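# Drive the motorized tray fully out of its housing

## Task

Make the motorized tray slide out of its housing until it reaches its end stop. The arms are mounted as follows (metres; heading in degrees measured counter-clockwise from +x): arm1 at x=-0.62 y=+0.37 z=+0.78, heading -98; arm2 at x=-0.22 y=-0.34 z=+0.79, heading +84; arm3 at x=+0.20 y=+0.35 z=+0.83, heading -91; arm4 at x=+0.62 y=-0.38 z=+0.74, heading +79. The tray must stay fully extended by itself at the end; if it is out only because a robot is still holding it there, the goal is not met.

## Robot and tools

Setup: four identical i2rt Big YAM arms named arm1, arm2, arm3 and arm4 share a physics scene. Each has six revolute joints, a two-finger gripper and a wrist camera. With joints 1 and 6 at zero and the hand level and pointing ahead, the wrist camera rides on top of the hand looking toward the fingertips. The hand reaches roughly 1.0 m from the joint 1 axis. Two fixed room cameras exist as well: cam_high and cam_low.

Frame: one common scene frame, origin on the floor, +z up. The hand point is halfway between the fingertips; the hand z axis runs along the fingers and the fingers close along its y axis. Mount positions and headings are given in the task; headings are counter-clockwise from +x.

Joints (absolute targets, radians except the gripper; tolerance for counting as reached in brackets):
- joint1_rad: -2.879 to 2.879 (±0.045). Rotates the whole arm about its base; positive is counter-clockwise viewed from above; 0 means the arm extends along its mount heading.
- joint2_rad: 0 to 3.141 (±0.14). Shoulder; 0 has the upper arm lying roughly level pointing backward; increasing raises it and then brings it forward.
- joint3_rad: 0 to 3.019 (±0.09). Elbow; 0 is fully folded onto the upper arm; increasing unfolds it.
- joint4_rad: -1.692 to 1.57 (±0.055). Hand pitch; positive tips the fingers up.
- joint5_rad: -1.57 to 1.57 (±0.03). Hand yaw; positive swings toward the arm's right.
- joint6_rad: -2.094 to 2.094 (±0.035). Hand roll; positive is clockwise when looking from behind the hand.
- gripper_m: 0 to 0.093 metres (±0.003), the fingertip gap. Each pad squeezes with about 50 to 62 N at most, weaker on some grippers.

execute_actions: argument "actions" is a list holding exactly one action or none. An action is an object keyed by robot name; under each name sits "joints", an object mapping joint names to absolute target values in the units above. Each arm gets its own separate joints object, and you may name only some joints. All named motions begin at once and may finish at different moments; one action lasts at most 15 s. Joints are not synchronized, so the hand can sweep a wide path between postures. A joint or arm you omit may keep pushing toward an earlier target without joint_status showing it. An unknown key or out-of-range number rejects the whole call and nothing moves. Optional "cameras" picks which images come back (names above, or "all"; null or omitted gives all, [] gives none); the "pictures" line lists image order. An empty list just reports state and images.

wait: "seconds" from 0 to 10; commands nothing new and returns the same report.

zoom_image: "camera" plus "region" [x0, y0, x1, y1] in pixels of that camera's latest full image, origin top-left, at most 504 by 504 pixels. Gives a closer look.

finished_scene: "scene" integer; ends the scene after the last command has been held, and reports whether the goal was met. Irreversible. A reply with no tool call ends everything.

Reading results: joint_status describes how each commanded motion of the last accepted action ended. "off_target": stopped short and possibly still pushing. "contact_stop" or "time_out": the joint abandons its target and holds its resting spot, except that a timed-out joint may keep a target (the old one, or one no farther than 0.375, 0.375, 0.113, 0.225, 0.075, 0.3 rad for joints 1 to 6 from where it sits) and keep pressing; on_its_own will list it and it may move again if the obstruction clears. To relax such a push, command the reported position. "joint command not followed" (often with a "cause:" line) means a safety check blocked that arm's joint targets, usually self or inter-arm collision avoidance; the gripper part still executes, and blocked joints show "not_followed". The arm may retry those targets with later actions until it gets acceptable ones or the path frees up. Calls without an action never print this line. on_its_own lists uncommanded behavior; its "held at" value is the held target, not the actual position. Tiny target changes may not move a joint, and a joint bearing a load can sag.

Hazards: the arm does not stop on contact and can press hard. A hard squeeze between two robots fails the task and ends the run; a hard collision may also. Nothing in the state reports robot-robot contact, and the collision check ignores fingers, gripper housings and wrist cameras and may react late. Contact by an object does not count. Arms act independently; one stalling does not pause the others. Drops, slips, slams and heavy pushing reduce quality.

Heat: sustained load warms motors, even while you are composing a reply. A MOTOR HOT line appears from 85 °C; at 100 °C the arm goes limp and falls (OVER-TEMPERATURE FAULT), with affected keys showing "limit_stop_at_motor_heat"; resend targets after cooling. Some heat persists into the next scene.

Less robot motion time is better. If a result reports a stop, any later execute_actions, wait or finished_scene calls in that same reply are skipped. To finish, the tray must remain fully out with no arm holding it.

Each tool is called after "Request:" by a JSON object that holds its "fn" and its "kwargs", one argument or row to a line.

## Session

Request:
{"fn": "execute_actions", "kwargs": {
  "actions": []
}}

Scene clock: 0.00 s.
Motor temperatures (°C, as the motors report them): arm1=[22 21 20 20 21 19] | arm2=[19 21 21 21 20 22] | arm3=[22 19 20 20 21 20] | arm4=[20 21 23 18 21 20]
arm1.joint_positions: joint1_rad=-0.105 joint2_rad=+0.412 joint3_rad=+1.529 joint4_rad=-1.467 joint5_rad=-0.003 joint6_rad=+0.260 gripper_m=+0.094
arm1.joint_status: not commanded
arm1.hand: x=-0.6456 y=+0.2730 z=+1.3787 quat_wxyz=(-0.410, -0.704, -0.421, +0.399) (m; scene frame)
arm2.joint_positions: joint1_rad=+0.190 joint2_rad=+0.440 joint3_rad=+1.307 joint4_rad=-1.550 joint5_rad=+0.159 joint6_rad=+0.317 gripper_m=+0.094
arm2.joint_status: not commanded
arm2.hand: x=-0.1980 y=-0.1956 z=+1.2789 quat_wxyz=(-0.292, +0.529, -0.728, -0.323) (m; scene frame)
arm3.joint_positions: joint1_rad=+0.364 joint2_rad=+0.544 joint3_rad=+1.653 joint4_rad=-1.377 joint5_rad=-0.281 joint6_rad=+0.055 gripper_m=+0.095
arm3.joint_status: not commanded
arm3.hand: x=+0.2959 y=+0.2347 z=+1.4876 quat_wxyz=(-0.556, -0.400, -0.689, +0.237) (m; scene frame)
arm4.joint_positions: joint1_rad=-0.353 joint2_rad=+0.361 joint3_rad=+1.313 joint4_rad=-1.255 joint5_rad=-0.136 joint6_rad=+0.407 gripper_m=+0.094
arm4.joint_status: not commanded
arm4.hand: x=+0.6677 y=-0.2397 z=+1.3060 quat_wxyz=(-0.415, +0.286, -0.753, -0.424) (m; scene frame)
pictures: arm1_cam_wrist, arm2_cam_wrist, arm3_cam_wrist, arm4_cam_wrist, cam_high, cam_low
Images, in order (width x height): arm1_cam_wrist 504x504, arm2_cam_wrist 504x504, arm3_cam_wrist 504x504, arm4_cam_wrist 504x504, cam_high 504x504, cam_low 504x504.

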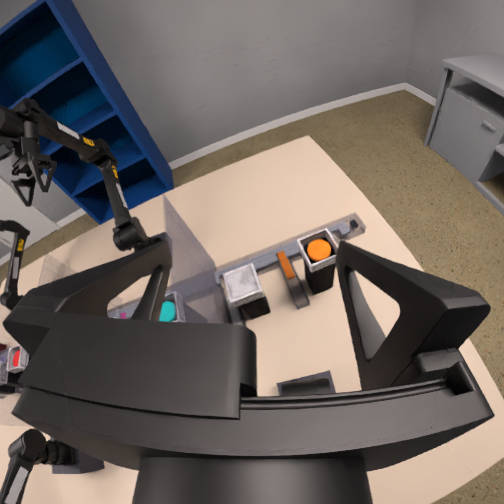

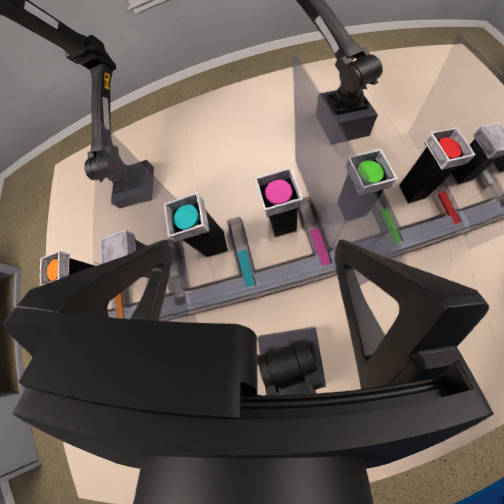

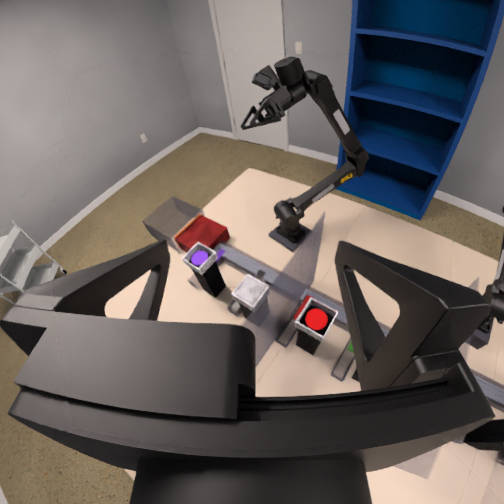

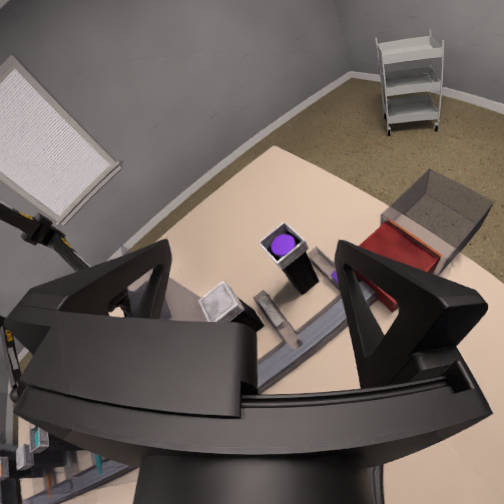

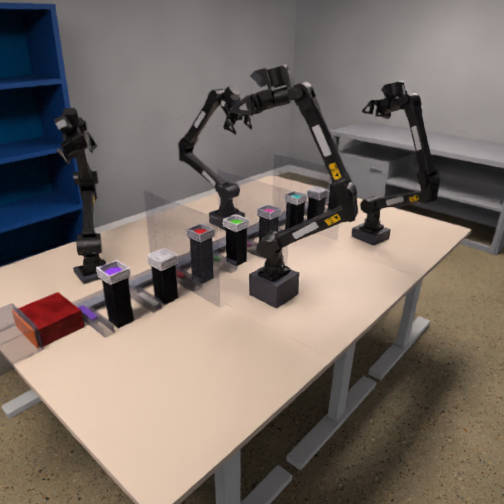

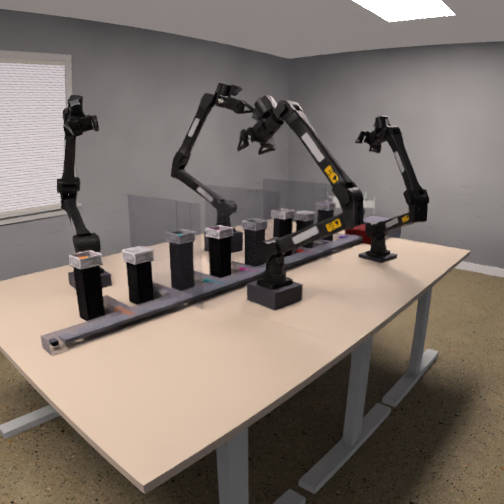

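Request:
{"fn": "zoom_image", "kwargs": {
  "camera": "arm2_cam_wrist",
  "region": [30, 120, 504, 330]
}}

Request:
{"fn": "zoom_image", "kwargs": {
  "camera": "cam_low",
  "region": [30, 170, 420, 370]
}}

Request:
{"fn": "zoom_image", "kwargs": {
  "camera": "cam_high",
  "region": [0, 150, 360, 370]
}}

Region (30, 120, 504, 330) of arm2_cam_wrist's 504x504 image, scaled by 1.063, with more detail than that image has; it fills the top 223 rows of this view, and the rest is white.

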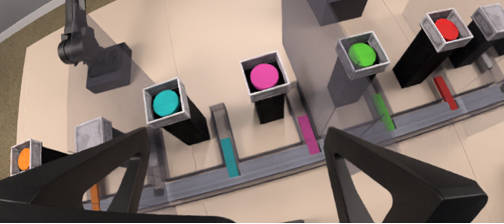

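Region (30, 170, 420, 370) of cam_low's 504x504 image, scaled by 1.292, with more detail than that image has; it fills the top 258 rows of this view, and the rest is white.

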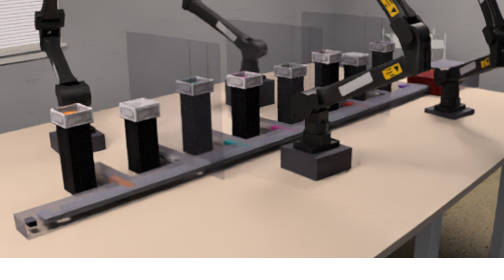

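Region (0, 150, 360, 370) of cam_high's 504x504 image, scaled by 1.400, with more detail than that image has.

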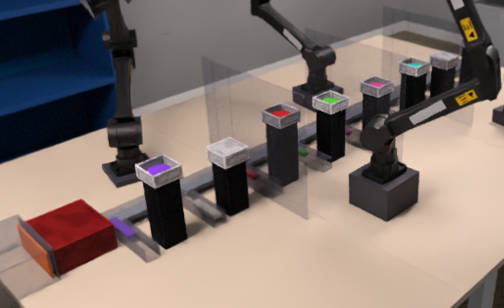

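Request:
{"fn": "zoom_image", "kwargs": {
  "camera": "arm2_cam_wrist",
  "region": [160, 190, 350, 320]
}}

Request:
{"fn": "zoom_image", "kwargs": {
  "camera": "arm2_cam_wrist",
  "region": [330, 150, 504, 270]
}}

Request:
{"fn": "zoom_image", "kwargs": {
  "camera": "arm1_cam_wrist",
  "region": [200, 200, 380, 330]
}}

Request:
{"fn": "zoom_image", "kwargs": {
  "camera": "arm4_cam_wrist",
  "region": [200, 160, 504, 400]
}}

Region (160, 190, 350, 320) of arm2_cam_wrist's 504x504 image, scaled by 2.653, with more detail than that image has; it fills the top 345 rows of this view, and the rest is white.

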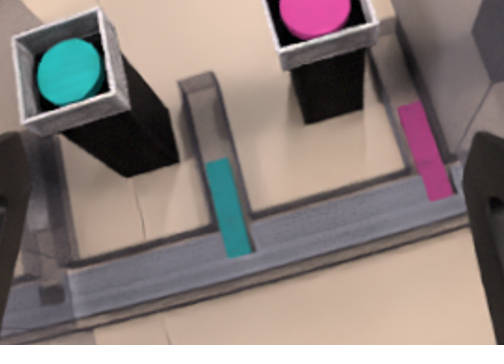

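Region (330, 150, 504, 270) of arm2_cam_wrist's 504x504 image, scaled by 2.897, with more detail than that image has; it fills the top 348 rows of this view, and the rest is white.

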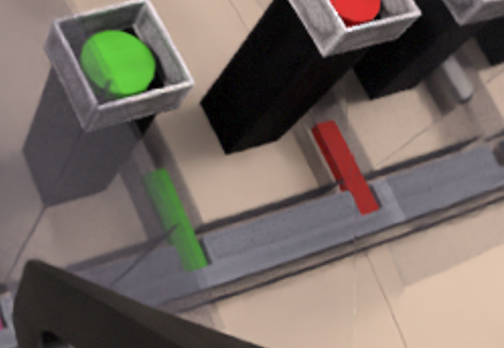

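Region (200, 200, 380, 330) of arm1_cam_wrist's 504x504 image, scaled by 2.800, with more detail than that image has.

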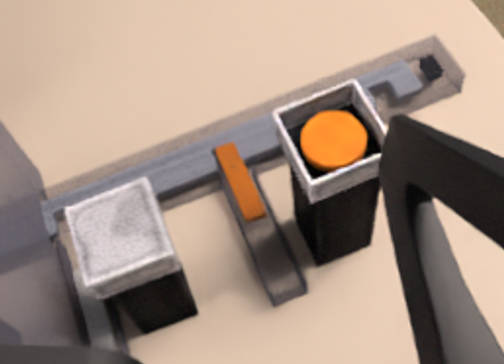

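Region (200, 160, 504, 400) of arm4_cam_wrist's 504x504 image, scaled by 1.658, with more detail than that image has; it fills the top 398 rows of this view, and the rest is white.

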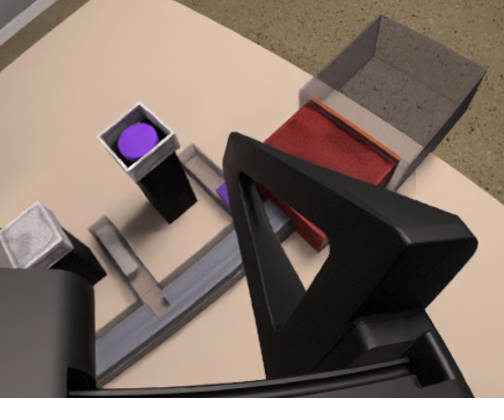

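Request:
{"fn": "execute_actions", "kwargs": {
  "actions": [
    {"arm1":{"joints":{"joint1_rad":0.0,"joint2_rad":1.3,"joint3_rad":1.5,"joint4_rad":-1.6,"joint5_rad":0,"joint6_rad":0,"gripper_m":0.0}},"arm2":{"joints":{"joint1_rad":0.1,"joint2_rad":1.3,"joint3_rad":1.5,"joint4_rad":-1.6,"joint5_rad":0,"joint6_rad":0,"gripper_m":0.0}},"arm3":{"joints":{"joint1_rad":0.02,"joint2_rad":1.3,"joint3_rad":1.5,"joint4_rad":-1.6,"joint5_rad":0,"joint6_rad":0,"gripper_m":0.0}},"arm4":{"joints":{"joint1_rad":0.0,"joint2_rad":1.3,"joint3_rad":1.5,"joint4_rad":-1.6,"joint5_rad":0,"joint6_rad":0,"gripper_m":0.0}}}
  ]
}}

Scene clock: 10.53 s.
Motor temperatures (°C, as the motors report them): arm1=[22 21 21 20 21 19] | arm2=[19 21 23 21 20 22] | arm3=[22 20 22 20 21 20] | arm4=[20 21 24 18 21 20]
arm1.joint_positions: joint1_rad=-0.008 joint2_rad=+1.311 joint3_rad=+1.486 joint4_rad=-1.587 joint5_rad=-0.003 joint6_rad=+0.017 gripper_m=+0.000
arm1.joint_status: all done
arm1.hand: x=-0.6783 y=-0.0297 z=+1.1116 quat_wxyz=(-0.052, -0.758, -0.648, +0.057) (m; scene frame)
arm2.joint_positions: joint1_rad=+0.104 joint2_rad=+1.311 joint3_rad=+1.496 joint4_rad=-1.585 joint5_rad=+0.002 joint6_rad=+0.015 gripper_m=+0.000
arm2.joint_status: all done
arm2.hand: x=-0.2143 y=+0.0664 z=+1.1319 quat_wxyz=(-0.057, +0.698, -0.710, -0.067) (m; scene frame)
arm3.joint_positions: joint1_rad=+0.022 joint2_rad=+1.314 joint3_rad=+1.482 joint4_rad=-1.590 joint5_rad=-0.003 joint6_rad=+0.014 gripper_m=+0.001
arm3.joint_status: all done
arm3.hand: x=+0.2051 y=-0.0584 z=+1.1586 quat_wxyz=(-0.047, -0.706, -0.705, +0.054) (m; scene frame)
arm4.joint_positions: joint1_rad=-0.005 joint2_rad=+1.321 joint3_rad=+1.473 joint4_rad=-1.586 joint5_rad=-0.002 joint6_rad=+0.011 gripper_m=+0.000
arm4.joint_status: all done
arm4.hand: x=+0.6946 y=+0.0190 z=+1.0672 quat_wxyz=(-0.055, +0.628, -0.776, -0.038) (m; scene frame)
pictures: arm1_cam_wrist, arm2_cam_wrist, arm3_cam_wrist, arm4_cam_wrist, cam_high, cam_low
Images, in order (width x height): arm1_cam_wrist 504x504, arm2_cam_wrist 504x504, arm3_cam_wrist 504x504, arm4_cam_wrist 504x504, cam_high 504x504, cam_low 504x504.

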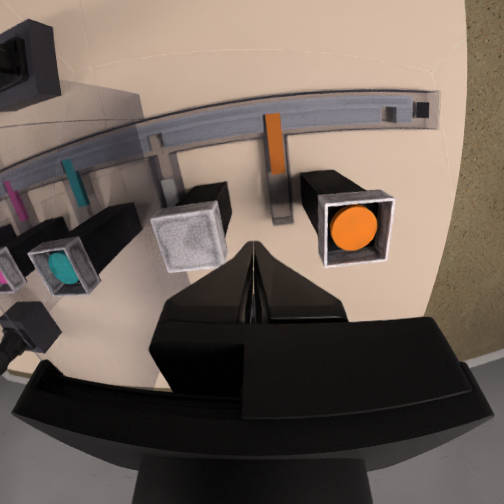

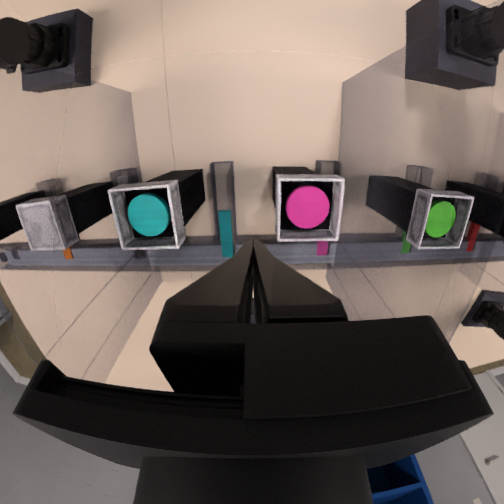

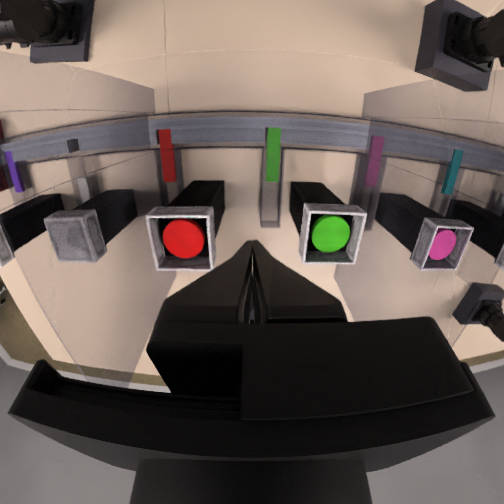

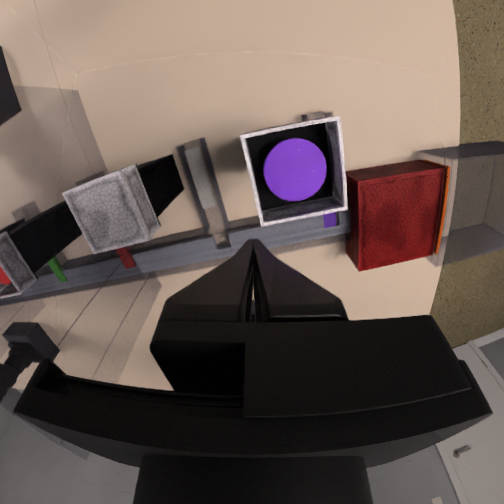

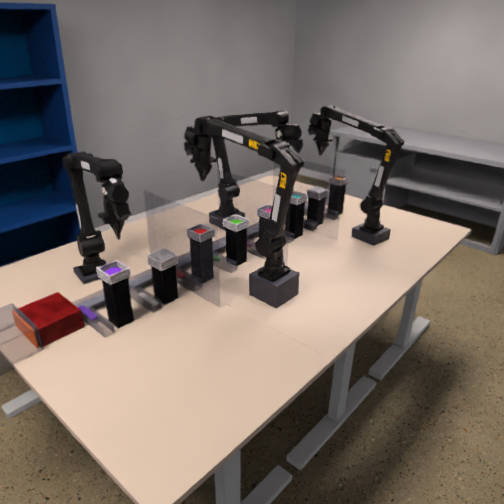

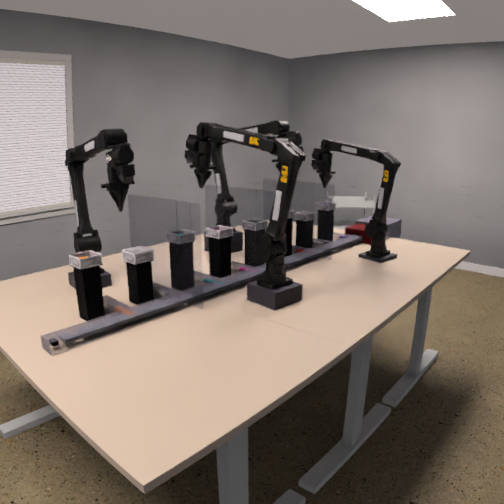

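Request:
{"fn": "execute_actions", "kwargs": {
  "actions": [
    {"arm1":{"joints":{"joint1_rad":-0.34,"joint2_rad":1.34,"joint3_rad":1.37,"joint4_rad":-1.6}},"arm2":{"joints":{"joint1_rad":-0.11,"joint2_rad":1.31,"joint3_rad":1.31,"joint4_rad":-1.6}},"arm3":{"joints":{"joint1_rad":0.31,"joint2_rad":1.17,"joint3_rad":1.14,"joint4_rad":-1.5}},"arm4":{"joints":{"joint1_rad":-0.08,"joint2_rad":1.38,"joint3_rad":1.51,"joint4_rad":-1.6}}}
  ]
}}

Scene clock: 27.73 s.
Motor temperatures (°C, as the motors report them): arm1=[22 22 23 20 21 19] | arm2=[19 21 25 21 20 22] | arm3=[22 20 24 20 21 20] | arm4=[20 22 27 18 21 20]
arm1.joint_positions: joint1_rad=-0.346 joint2_rad=+1.341 joint3_rad=+1.366 joint4_rad=-1.587 joint5_rad=+0.000 joint6_rad=+0.016 gripper_m=+0.000
arm1.joint_status: all done
arm1.hand: x=-0.7992 y=+0.0295 z=+1.0528 quat_wxyz=(-0.001, -0.858, -0.513, +0.002) (m; scene frame)
arm2.joint_positions: joint1_rad=-0.118 joint2_rad=+1.306 joint3_rad=+1.320 joint4_rad=-1.587 joint5_rad=+0.001 joint6_rad=+0.014 gripper_m=+0.000
arm2.joint_status: all done
arm2.hand: x=-0.1342 y=+0.0198 z=+1.0617 quat_wxyz=(+0.005, +0.619, -0.785, -0.006) (m; scene frame)
arm3.joint_positions: joint1_rad=+0.316 joint2_rad=+1.177 joint3_rad=+1.129 joint4_rad=-1.513 joint5_rad=-0.001 joint6_rad=+0.013 gripper_m=+0.001
arm3.joint_status: all done
arm3.hand: x=+0.2958 y=+0.0385 z=+1.0651 quat_wxyz=(+0.004, -0.596, -0.803, +0.004) (m; scene frame)
arm4.joint_positions: joint1_rad=-0.085 joint2_rad=+1.373 joint3_rad=+1.473 joint4_rad=-1.586 joint5_rad=-0.001 joint6_rad=+0.010 gripper_m=+0.000
arm4.joint_status: all done
arm4.hand: x=+0.7294 y=+0.0206 z=+1.0473 quat_wxyz=(-0.037, +0.597, -0.801, -0.019) (m; scene frame)
pictures: arm1_cam_wrist, arm2_cam_wrist, arm3_cam_wrist, arm4_cam_wrist, cam_high, cam_low
Images, in order (width x height): arm1_cam_wrist 504x504, arm2_cam_wrist 504x504, arm3_cam_wrist 504x504, arm4_cam_wrist 504x504, cam_high 504x504, cam_low 504x504.

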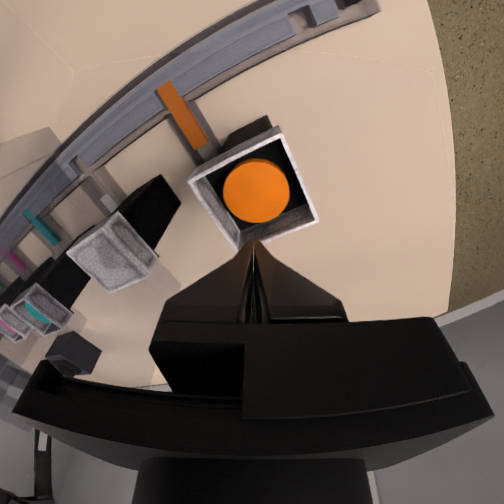

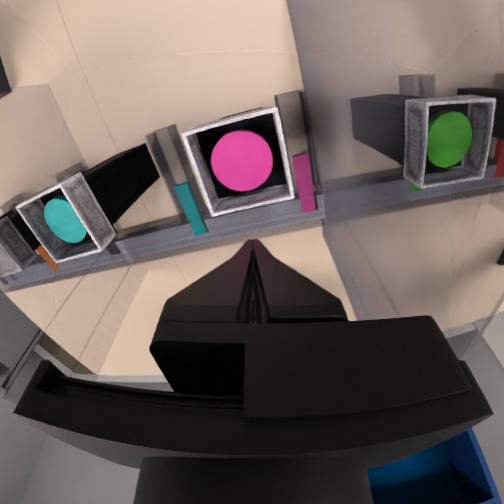

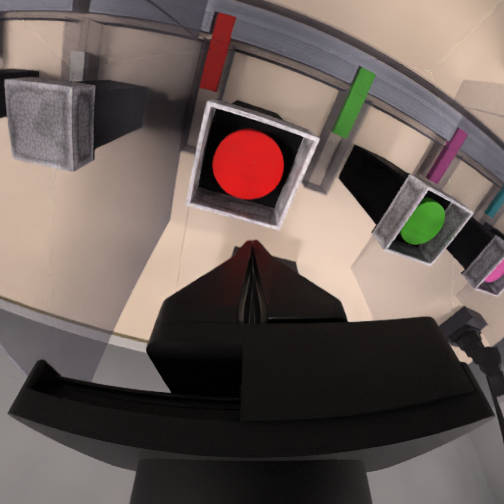

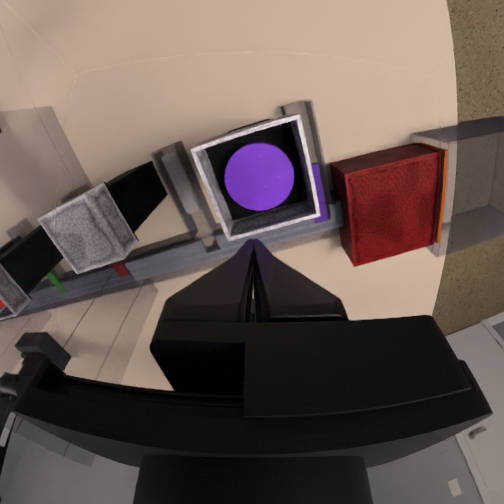

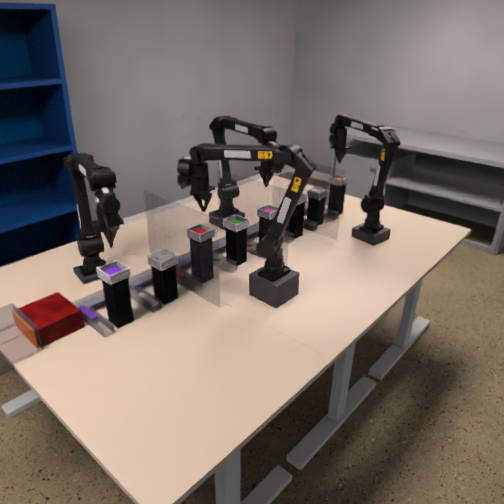

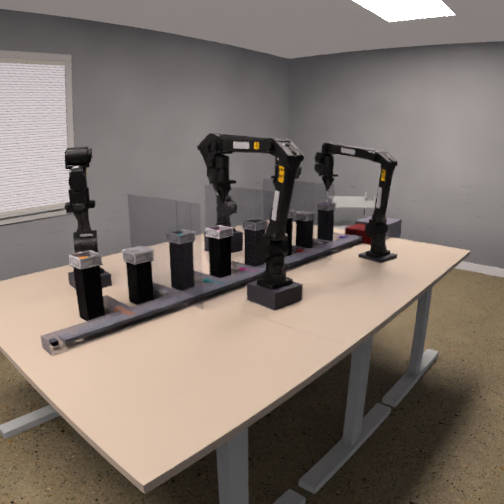

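Request:
{"fn": "execute_actions", "kwargs": {
  "actions": [
    {"arm1":{"joints":{"joint3_rad":1.26,"joint4_rad":-1.495}},"arm2":{"joints":{"joint1_rad":-0.08,"joint3_rad":1.18,"joint4_rad":-1.405}},"arm3":{"joints":{"joint3_rad":1.025,"joint4_rad":-1.345}},"arm4":{"joints":{"joint3_rad":1.385,"joint4_rad":-1.44}}}
  ]
}}

Scene clock: 34.20 s.
Motor temperatures (°C, as the motors report them): arm1=[22 22 23 20 21 19] | arm2=[19 21 25 21 20 22] | arm3=[22 20 25 20 21 20] | arm4=[20 22 28 18 21 20]
arm1.joint_positions: joint1_rad=-0.346 joint2_rad=+1.341 joint3_rad=+1.256 joint4_rad=-1.510 joint5_rad=+0.000 joint6_rad=+0.016 gripper_m=+0.000
arm1.joint_status: all done
arm1.hand: x=-0.7948 y=+0.0381 z=+1.0107 quat_wxyz=(+0.008, -0.858, -0.513, -0.012) (m; scene frame)
arm2.joint_positions: joint1_rad=-0.082 joint2_rad=+1.306 joint3_rad=+1.190 joint4_rad=-1.422 joint5_rad=+0.001 joint6_rad=+0.014 gripper_m=+0.000
arm2.joint_status: all done
arm2.hand: x=-0.1467 y=+0.0285 z=+1.0127 quat_wxyz=(-0.009, +0.632, -0.774, -0.017) (m; scene frame)
arm3.joint_positions: joint1_rad=+0.316 joint2_rad=+1.175 joint3_rad=+1.016 joint4_rad=-1.358 joint5_rad=-0.001 joint6_rad=+0.013 gripper_m=+0.001
arm3.joint_status: all done
arm3.hand: x=+0.2969 y=+0.0332 z=+1.0232 quat_wxyz=(-0.014, -0.596, -0.803, +0.017) (m; scene frame)
arm4.joint_positions: joint1_rad=-0.085 joint2_rad=+1.374 joint3_rad=+1.371 joint4_rad=-1.458 joint5_rad=-0.001 joint6_rad=+0.010 gripper_m=+0.000
arm4.joint_status: all done
arm4.hand: x=+0.7322 y=+0.0285 z=+1.0090 quat_wxyz=(-0.047, +0.597, -0.801, -0.027) (m; scene frame)
pictures: arm1_cam_wrist, arm2_cam_wrist, arm3_cam_wrist, arm4_cam_wrist, cam_high, cam_low
Images, in order (width x height): arm1_cam_wrist 504x504, arm2_cam_wrist 504x504, arm3_cam_wrist 504x504, arm4_cam_wrist 504x504, cam_high 504x504, cam_low 504x504.

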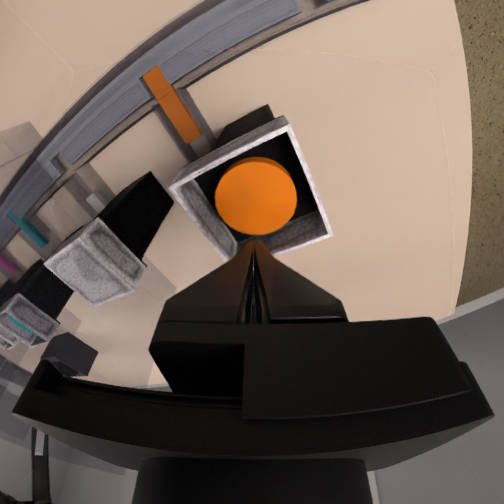

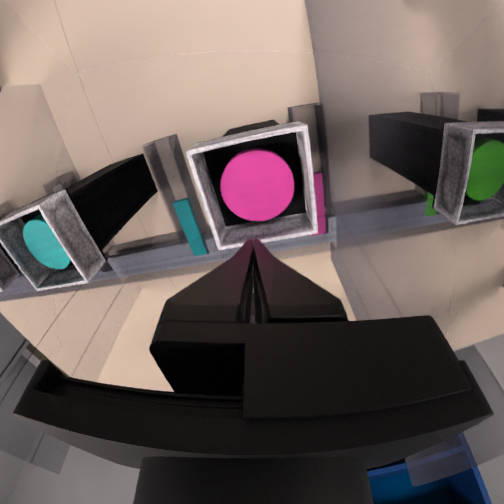

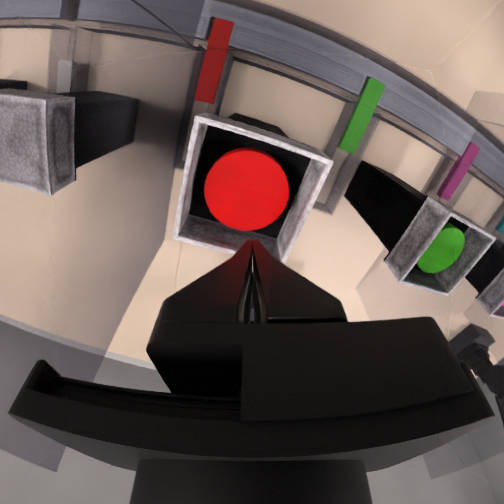

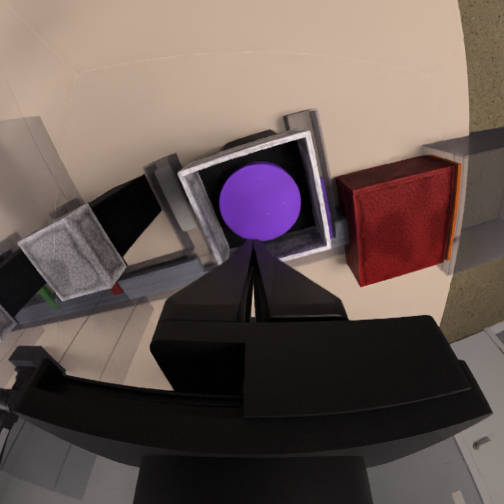

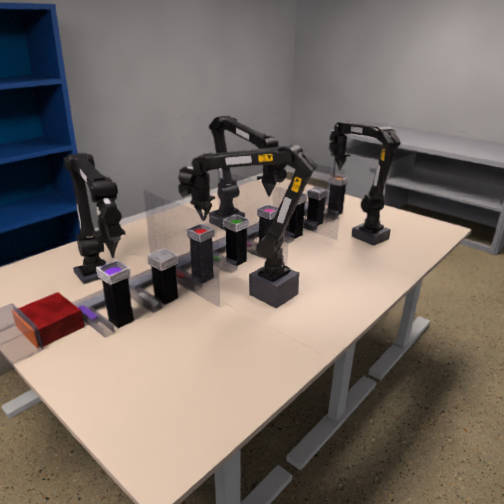

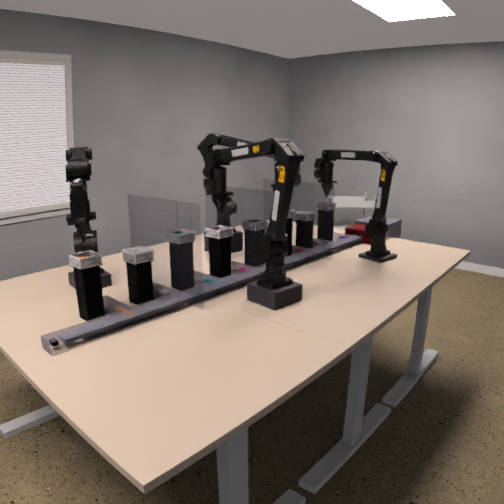

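Request:
{"fn": "execute_actions", "kwargs": {
  "actions": [
    {"arm1":{"joints":{"joint3_rad":1.163,"joint4_rad":-1.378}},"arm2":{"joints":{"joint3_rad":1.028,"joint4_rad":-1.18}},"arm3":{"joints":{"joint3_rad":0.93,"joint4_rad":-1.162}},"arm4":{"joints":{"joint3_rad":1.28,"joint4_rad":-1.305}}}
  ],
  "cameras": ["arm1_cam_wrist","arm2_cam_wrist","arm3_cam_wrist","arm4_cam_wrist"]
}}

Scene clock: 37.63 s.
Motor temperatures (°C, as the motors report them): arm1=[22 22 24 20 21 19] | arm2=[19 21 25 21 20 22] | arm3=[22 20 25 20 21 20] | arm4=[20 22 28 18 21 20]
arm1.joint_positions: joint1_rad=-0.346 joint2_rad=+1.341 joint3_rad=+1.159 joint4_rad=-1.393 joint5_rad=+0.000 joint6_rad=+0.016 gripper_m=+0.000
arm1.joint_status: all done
arm1.hand: x=-0.7948 y=+0.0382 z=+0.9740 quat_wxyz=(+0.002, -0.858, -0.513, -0.003) (m; scene frame)
arm2.joint_positions: joint1_rad=-0.082 joint2_rad=+1.306 joint3_rad=+1.037 joint4_rad=-1.198 joint5_rad=+0.001 joint6_rad=+0.014 gripper_m=+0.000
arm2.joint_status: all done
arm2.hand: x=-0.1463 y=+0.0350 z=+0.9566 quat_wxyz=(-0.036, +0.631, -0.774, -0.040) (m; scene frame)
arm3.joint_positions: joint1_rad=+0.316 joint2_rad=+1.175 joint3_rad=+0.921 joint4_rad=-1.176 joint5_rad=-0.001 joint6_rad=+0.013 gripper_m=+0.001
arm3.joint_status: all done
arm3.hand: x=+0.3005 y=+0.0204 z=+0.9894 quat_wxyz=(-0.049, -0.595, -0.801, +0.043) (m; scene frame)
arm4.joint_positions: joint1_rad=-0.085 joint2_rad=+1.374 joint3_rad=+1.266 joint4_rad=-1.322 joint5_rad=-0.001 joint6_rad=+0.010 gripper_m=+0.000
arm4.joint_status: all done
arm4.hand: x=+0.7342 y=+0.0331 z=+0.9698 quat_wxyz=(-0.059, +0.596, -0.800, -0.036) (m; scene frame)
pictures: arm1_cam_wrist, arm2_cam_wrist, arm3_cam_wrist, arm4_cam_wrist
Images, in order (width x height): arm1_cam_wrist 504x504, arm2_cam_wrist 504x504, arm3_cam_wrist 504x504, arm4_cam_wrist 504x504.

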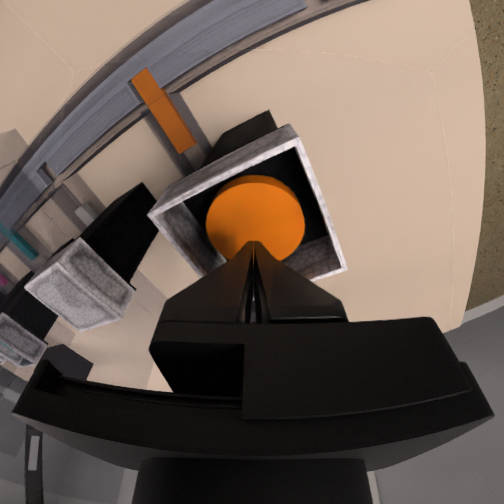

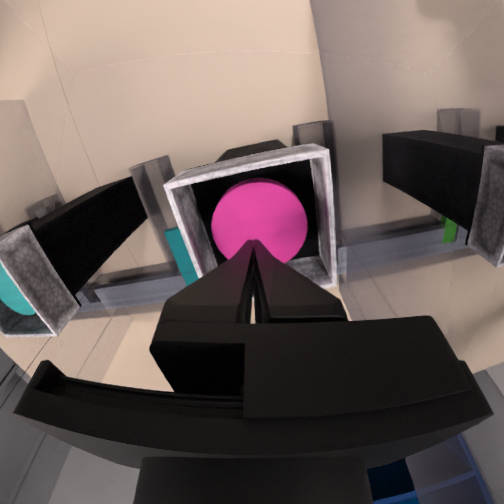

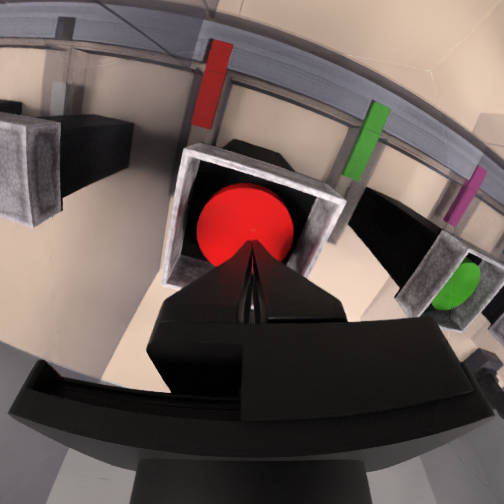

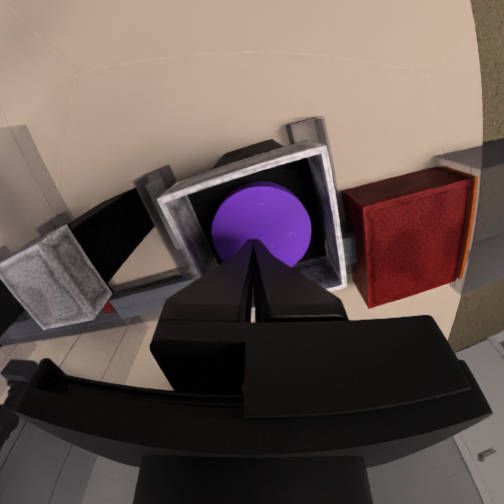

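Request:
{"fn": "execute_actions", "kwargs": {
  "actions": [
    {"arm1":{"joints":{"joint3_rad":1.088,"joint4_rad":-1.275}},"arm2":{"joints":{"joint3_rad":0.95,"joint4_rad":-1.075}},"arm3":{"joints":{"joint3_rad":0.852,"joint4_rad":-1.06}},"arm4":{"joints":{"joint3_rad":1.205,"joint4_rad":-1.215}}}
  ]
}}

Scene clock: 39.43 s.
Motor temperatures (°C, as the motors report them): arm1=[22 22 23 20 21 19] | arm2=[19 21 25 21 20 22] | arm3=[22 20 25 20 21 20] | arm4=[20 22 28 18 21 20]
arm1.joint_positions: joint1_rad=-0.346 joint2_rad=+1.340 joint3_rad=+1.097 joint4_rad=-1.297 joint5_rad=+0.000 joint6_rad=+0.016 gripper_m=+0.000
arm1.joint_status: all done
arm1.hand: x=-0.7964 y=+0.0351 z=+0.9514 quat_wxyz=(-0.007, -0.858, -0.513, +0.012) (m; scene frame)
arm2.joint_positions: joint1_rad=-0.082 joint2_rad=+1.302 joint3_rad=+0.971 joint4_rad=-1.094 joint5_rad=+0.001 joint6_rad=+0.014 gripper_m=+0.000
arm2.joint_status: all done
arm2.hand: x=-0.1463 y=+0.0365 z=+0.9346 quat_wxyz=(-0.051, +0.631, -0.773, -0.053) (m; scene frame)
arm3.joint_positions: joint1_rad=+0.316 joint2_rad=+1.167 joint3_rad=+0.858 joint4_rad=-1.075 joint5_rad=-0.001 joint6_rad=+0.013 gripper_m=+0.001
arm3.joint_status: all done
arm3.hand: x=+0.3009 y=+0.0184 z=+0.9704 quat_wxyz=(-0.068, -0.593, -0.800, +0.056) (m; scene frame)
arm4.joint_positions: joint1_rad=-0.085 joint2_rad=+1.373 joint3_rad=+1.215 joint4_rad=-1.234 joint5_rad=-0.001 joint6_rad=+0.010 gripper_m=+0.000
arm4.joint_status: all done
arm4.hand: x=+0.7362 y=+0.0392 z=+0.9522 quat_wxyz=(-0.074, +0.596, -0.798, -0.048) (m; scene frame)
pictures: arm1_cam_wrist, arm2_cam_wrist, arm3_cam_wrist, arm4_cam_wrist, cam_high, cam_low
Images, in order (width x height): arm1_cam_wrist 504x504, arm2_cam_wrist 504x504, arm3_cam_wrist 504x504, arm4_cam_wrist 504x504, cam_high 504x504, cam_low 504x504.

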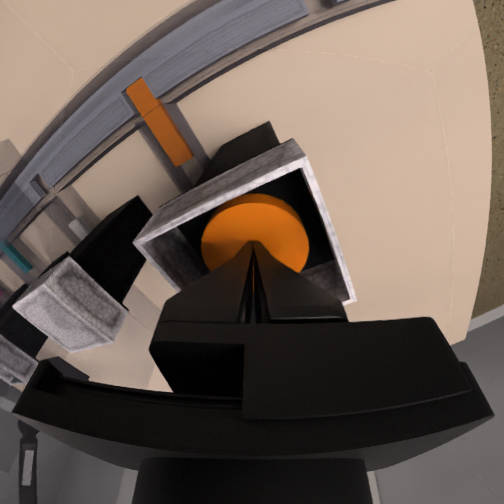

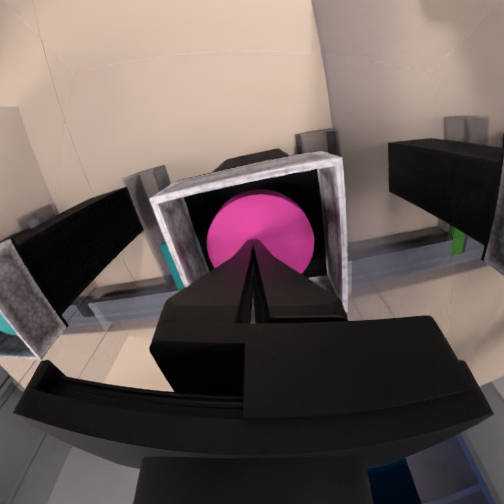

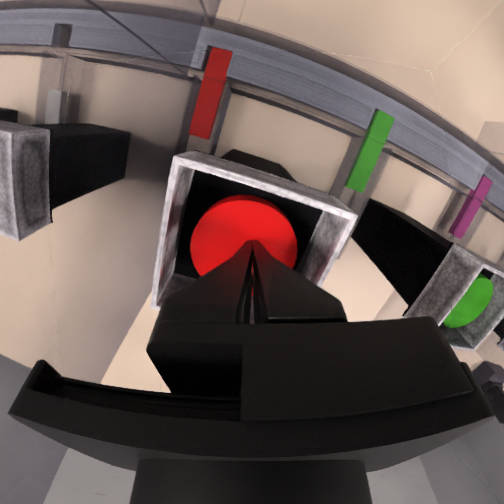

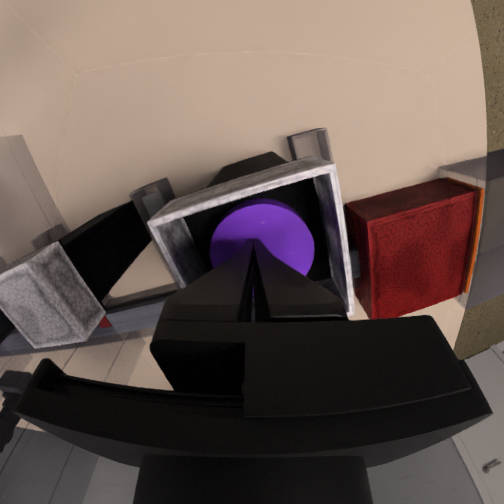

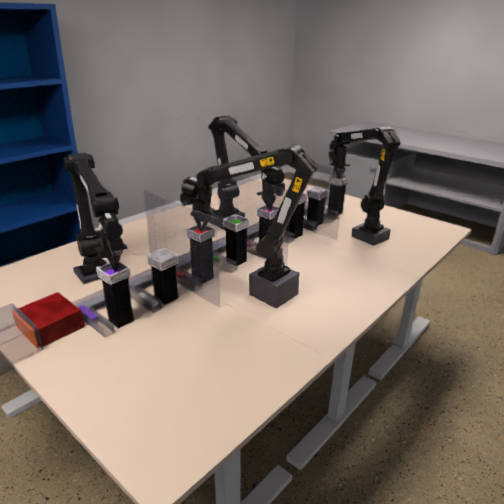

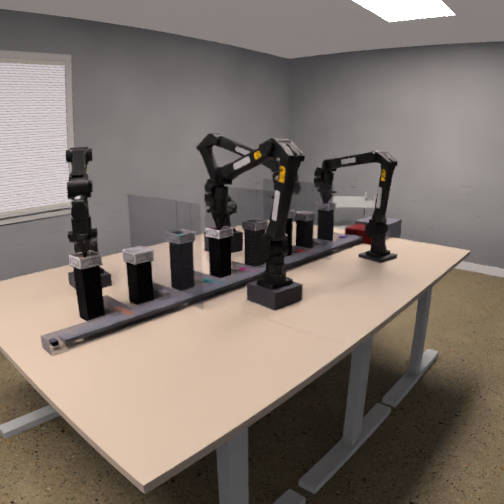

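In contact and partly pressed; bolts haven't moved yet. Press a bit further.

Request:
{"fn": "execute_actions", "kwargs": {
  "actions": [
    {"arm1":{"joints":{"joint3_rad":1.04,"joint4_rad":-1.235}},"arm2":{"joints":{"joint3_rad":0.90,"joint4_rad":-1.035}},"arm3":{"joints":{"joint3_rad":0.80,"joint4_rad":-1.02}},"arm4":{"joints":{"joint3_rad":1.155,"joint4_rad":-1.19}}}
  ]
}}

Scene clock: 40.97 s.
Motor temperatures (°C, as the motors report them): arm1=[22 22 23 20 21 19] | arm2=[19 21 25 21 20 22] | arm3=[22 20 25 20 21 20] | arm4=[20 22 28 18 21 20]
arm1.joint_positions: joint1_rad=-0.346 joint2_rad=+1.327 joint3_rad=+1.072 joint4_rad=-1.251 joint5_rad=+0.000 joint6_rad=+0.016 gripper_m=+0.000
arm1.joint_status: all done
arm1.hand: x=-0.7973 y=+0.0333 z=+0.9470 quat_wxyz=(-0.016, -0.858, -0.513, +0.026) (m; scene frame)
arm2.joint_positions: joint1_rad=-0.082 joint2_rad=+1.289 joint3_rad=+0.939 joint4_rad=-1.042 joint5_rad=+0.001 joint6_rad=+0.014 gripper_m=+0.000
arm2.joint_status: all done
arm2.hand: x=-0.1462 y=+0.0375 z=+0.9289 quat_wxyz=(-0.064, +0.630, -0.772, -0.064) (m; scene frame)
arm3.joint_positions: joint1_rad=+0.316 joint2_rad=+1.158 joint3_rad=+0.829 joint4_rad=-1.025 joint5_rad=-0.001 joint6_rad=+0.013 gripper_m=+0.001
arm3.joint_status: all done
arm3.hand: x=+0.3012 y=+0.0171 z=+0.9637 quat_wxyz=(-0.079, -0.593, -0.799, +0.065) (m; scene frame)
arm4.joint_positions: joint1_rad=-0.085 joint2_rad=+1.361 joint3_rad=+1.192 joint4_rad=-1.196 joint5_rad=-0.001 joint6_rad=+0.010 gripper_m=+0.000
arm4.joint_status: all done
arm4.hand: x=+0.7366 y=+0.0403 z=+0.9490 quat_wxyz=(-0.085, +0.595, -0.797, -0.056) (m; scene frame)
pictures: arm1_cam_wrist, arm2_cam_wrist, arm3_cam_wrist, arm4_cam_wrist, cam_high, cam_low
Images, in order (width x height): arm1_cam_wrist 504x504, arm2_cam_wrist 504x504, arm3_cam_wrist 504x504, arm4_cam_wrist 504x504, cam_high 504x504, cam_low 504x504.

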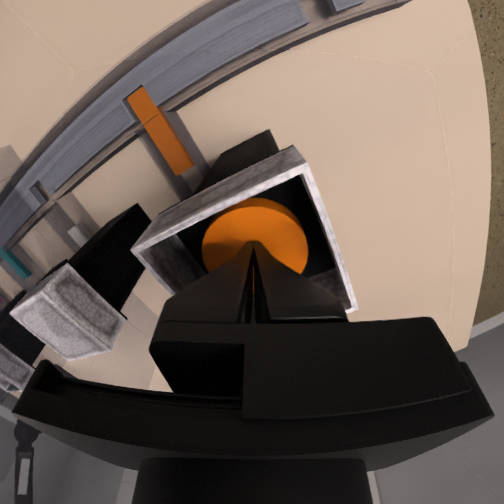

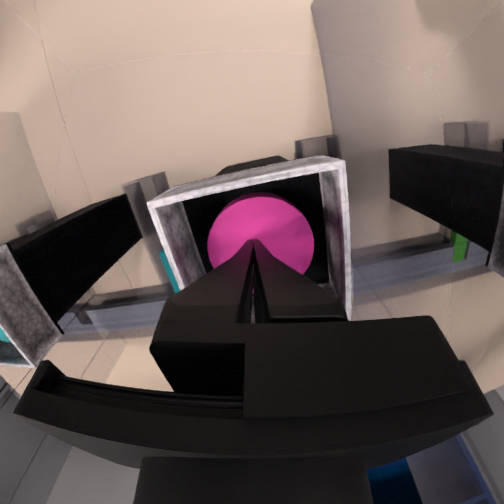

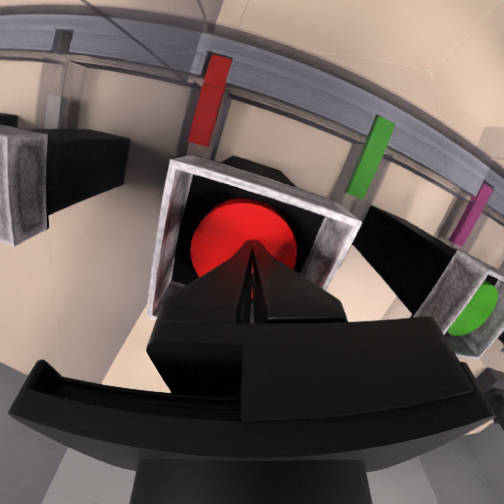

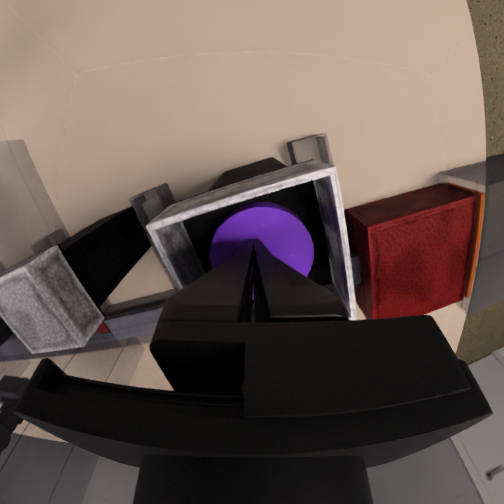

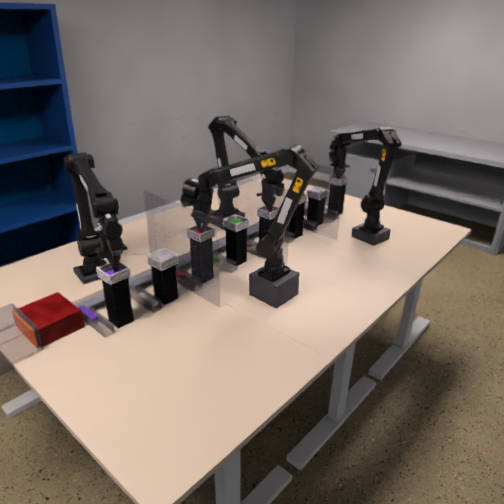

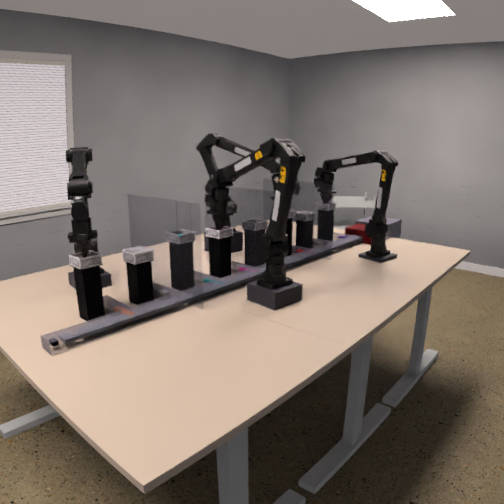

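Bolts may be starting to move slowly. Check again.

Request:
{"fn": "execute_actions", "kwargs": {
  "actions": [],
  "cameras": ["arm1_cam_wrist","arm3_cam_wrist","cam_high"]
}}

Scene clock: 41.40 s.
Motor temperatures (°C, as the motors report them): arm1=[22 22 23 20 21 19] | arm2=[19 21 25 21 20 22] | arm3=[22 20 25 20 21 20] | arm4=[20 22 28 18 21 20]
arm1.joint_positions: joint1_rad=-0.346 joint2_rad=+1.327 joint3_rad=+1.072 joint4_rad=-1.251 joint5_rad=+0.000 joint6_rad=+0.016 gripper_m=+0.000
arm1.joint_status: all done
arm1.hand: x=-0.7973 y=+0.0333 z=+0.9470 quat_wxyz=(-0.016, -0.858, -0.513, +0.026) (m; scene frame)
arm2.joint_positions: joint1_rad=-0.082 joint2_rad=+1.289 joint3_rad=+0.939 joint4_rad=-1.042 joint5_rad=+0.001 joint6_rad=+0.014 gripper_m=+0.000
arm2.joint_status: all done
arm2.hand: x=-0.1462 y=+0.0375 z=+0.9289 quat_wxyz=(-0.064, +0.630, -0.772, -0.064) (m; scene frame)
arm3.joint_positions: joint1_rad=+0.316 joint2_rad=+1.158 joint3_rad=+0.829 joint4_rad=-1.025 joint5_rad=-0.001 joint6_rad=+0.013 gripper_m=+0.001
arm3.joint_status: all done
arm3.hand: x=+0.3012 y=+0.0171 z=+0.9637 quat_wxyz=(-0.079, -0.593, -0.799, +0.065) (m; scene frame)
arm4.joint_positions: joint1_rad=-0.085 joint2_rad=+1.361 joint3_rad=+1.192 joint4_rad=-1.196 joint5_rad=-0.001 joint6_rad=+0.010 gripper_m=+0.000
arm4.joint_status: all done
arm4.hand: x=+0.7366 y=+0.0403 z=+0.9490 quat_wxyz=(-0.085, +0.595, -0.797, -0.056) (m; scene frame)
pictures: arm1_cam_wrist, arm3_cam_wrist, cam_high
Images, in order (width x height): arm1_cam_wrist 504x504, arm3_cam_wrist 504x504, cam_high 504x504.

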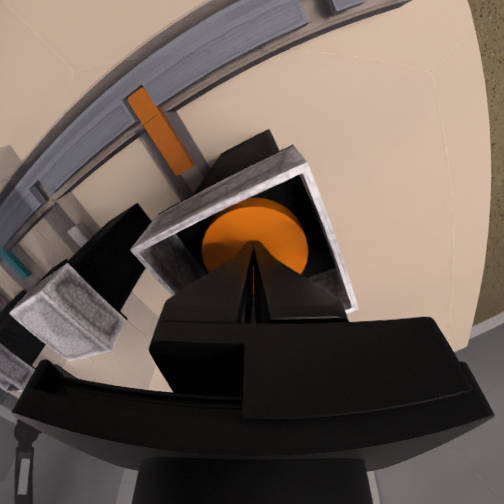

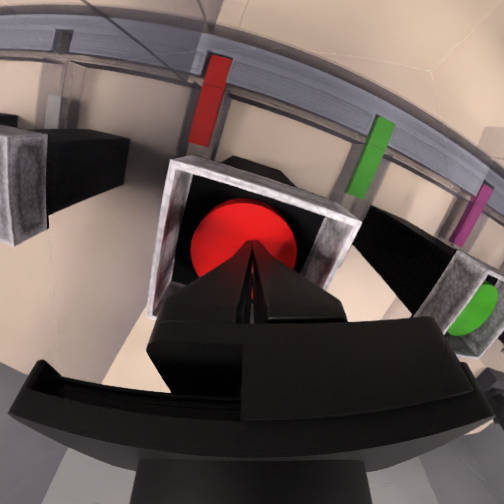

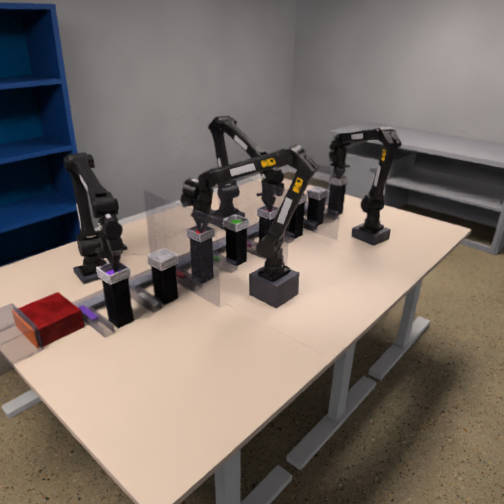

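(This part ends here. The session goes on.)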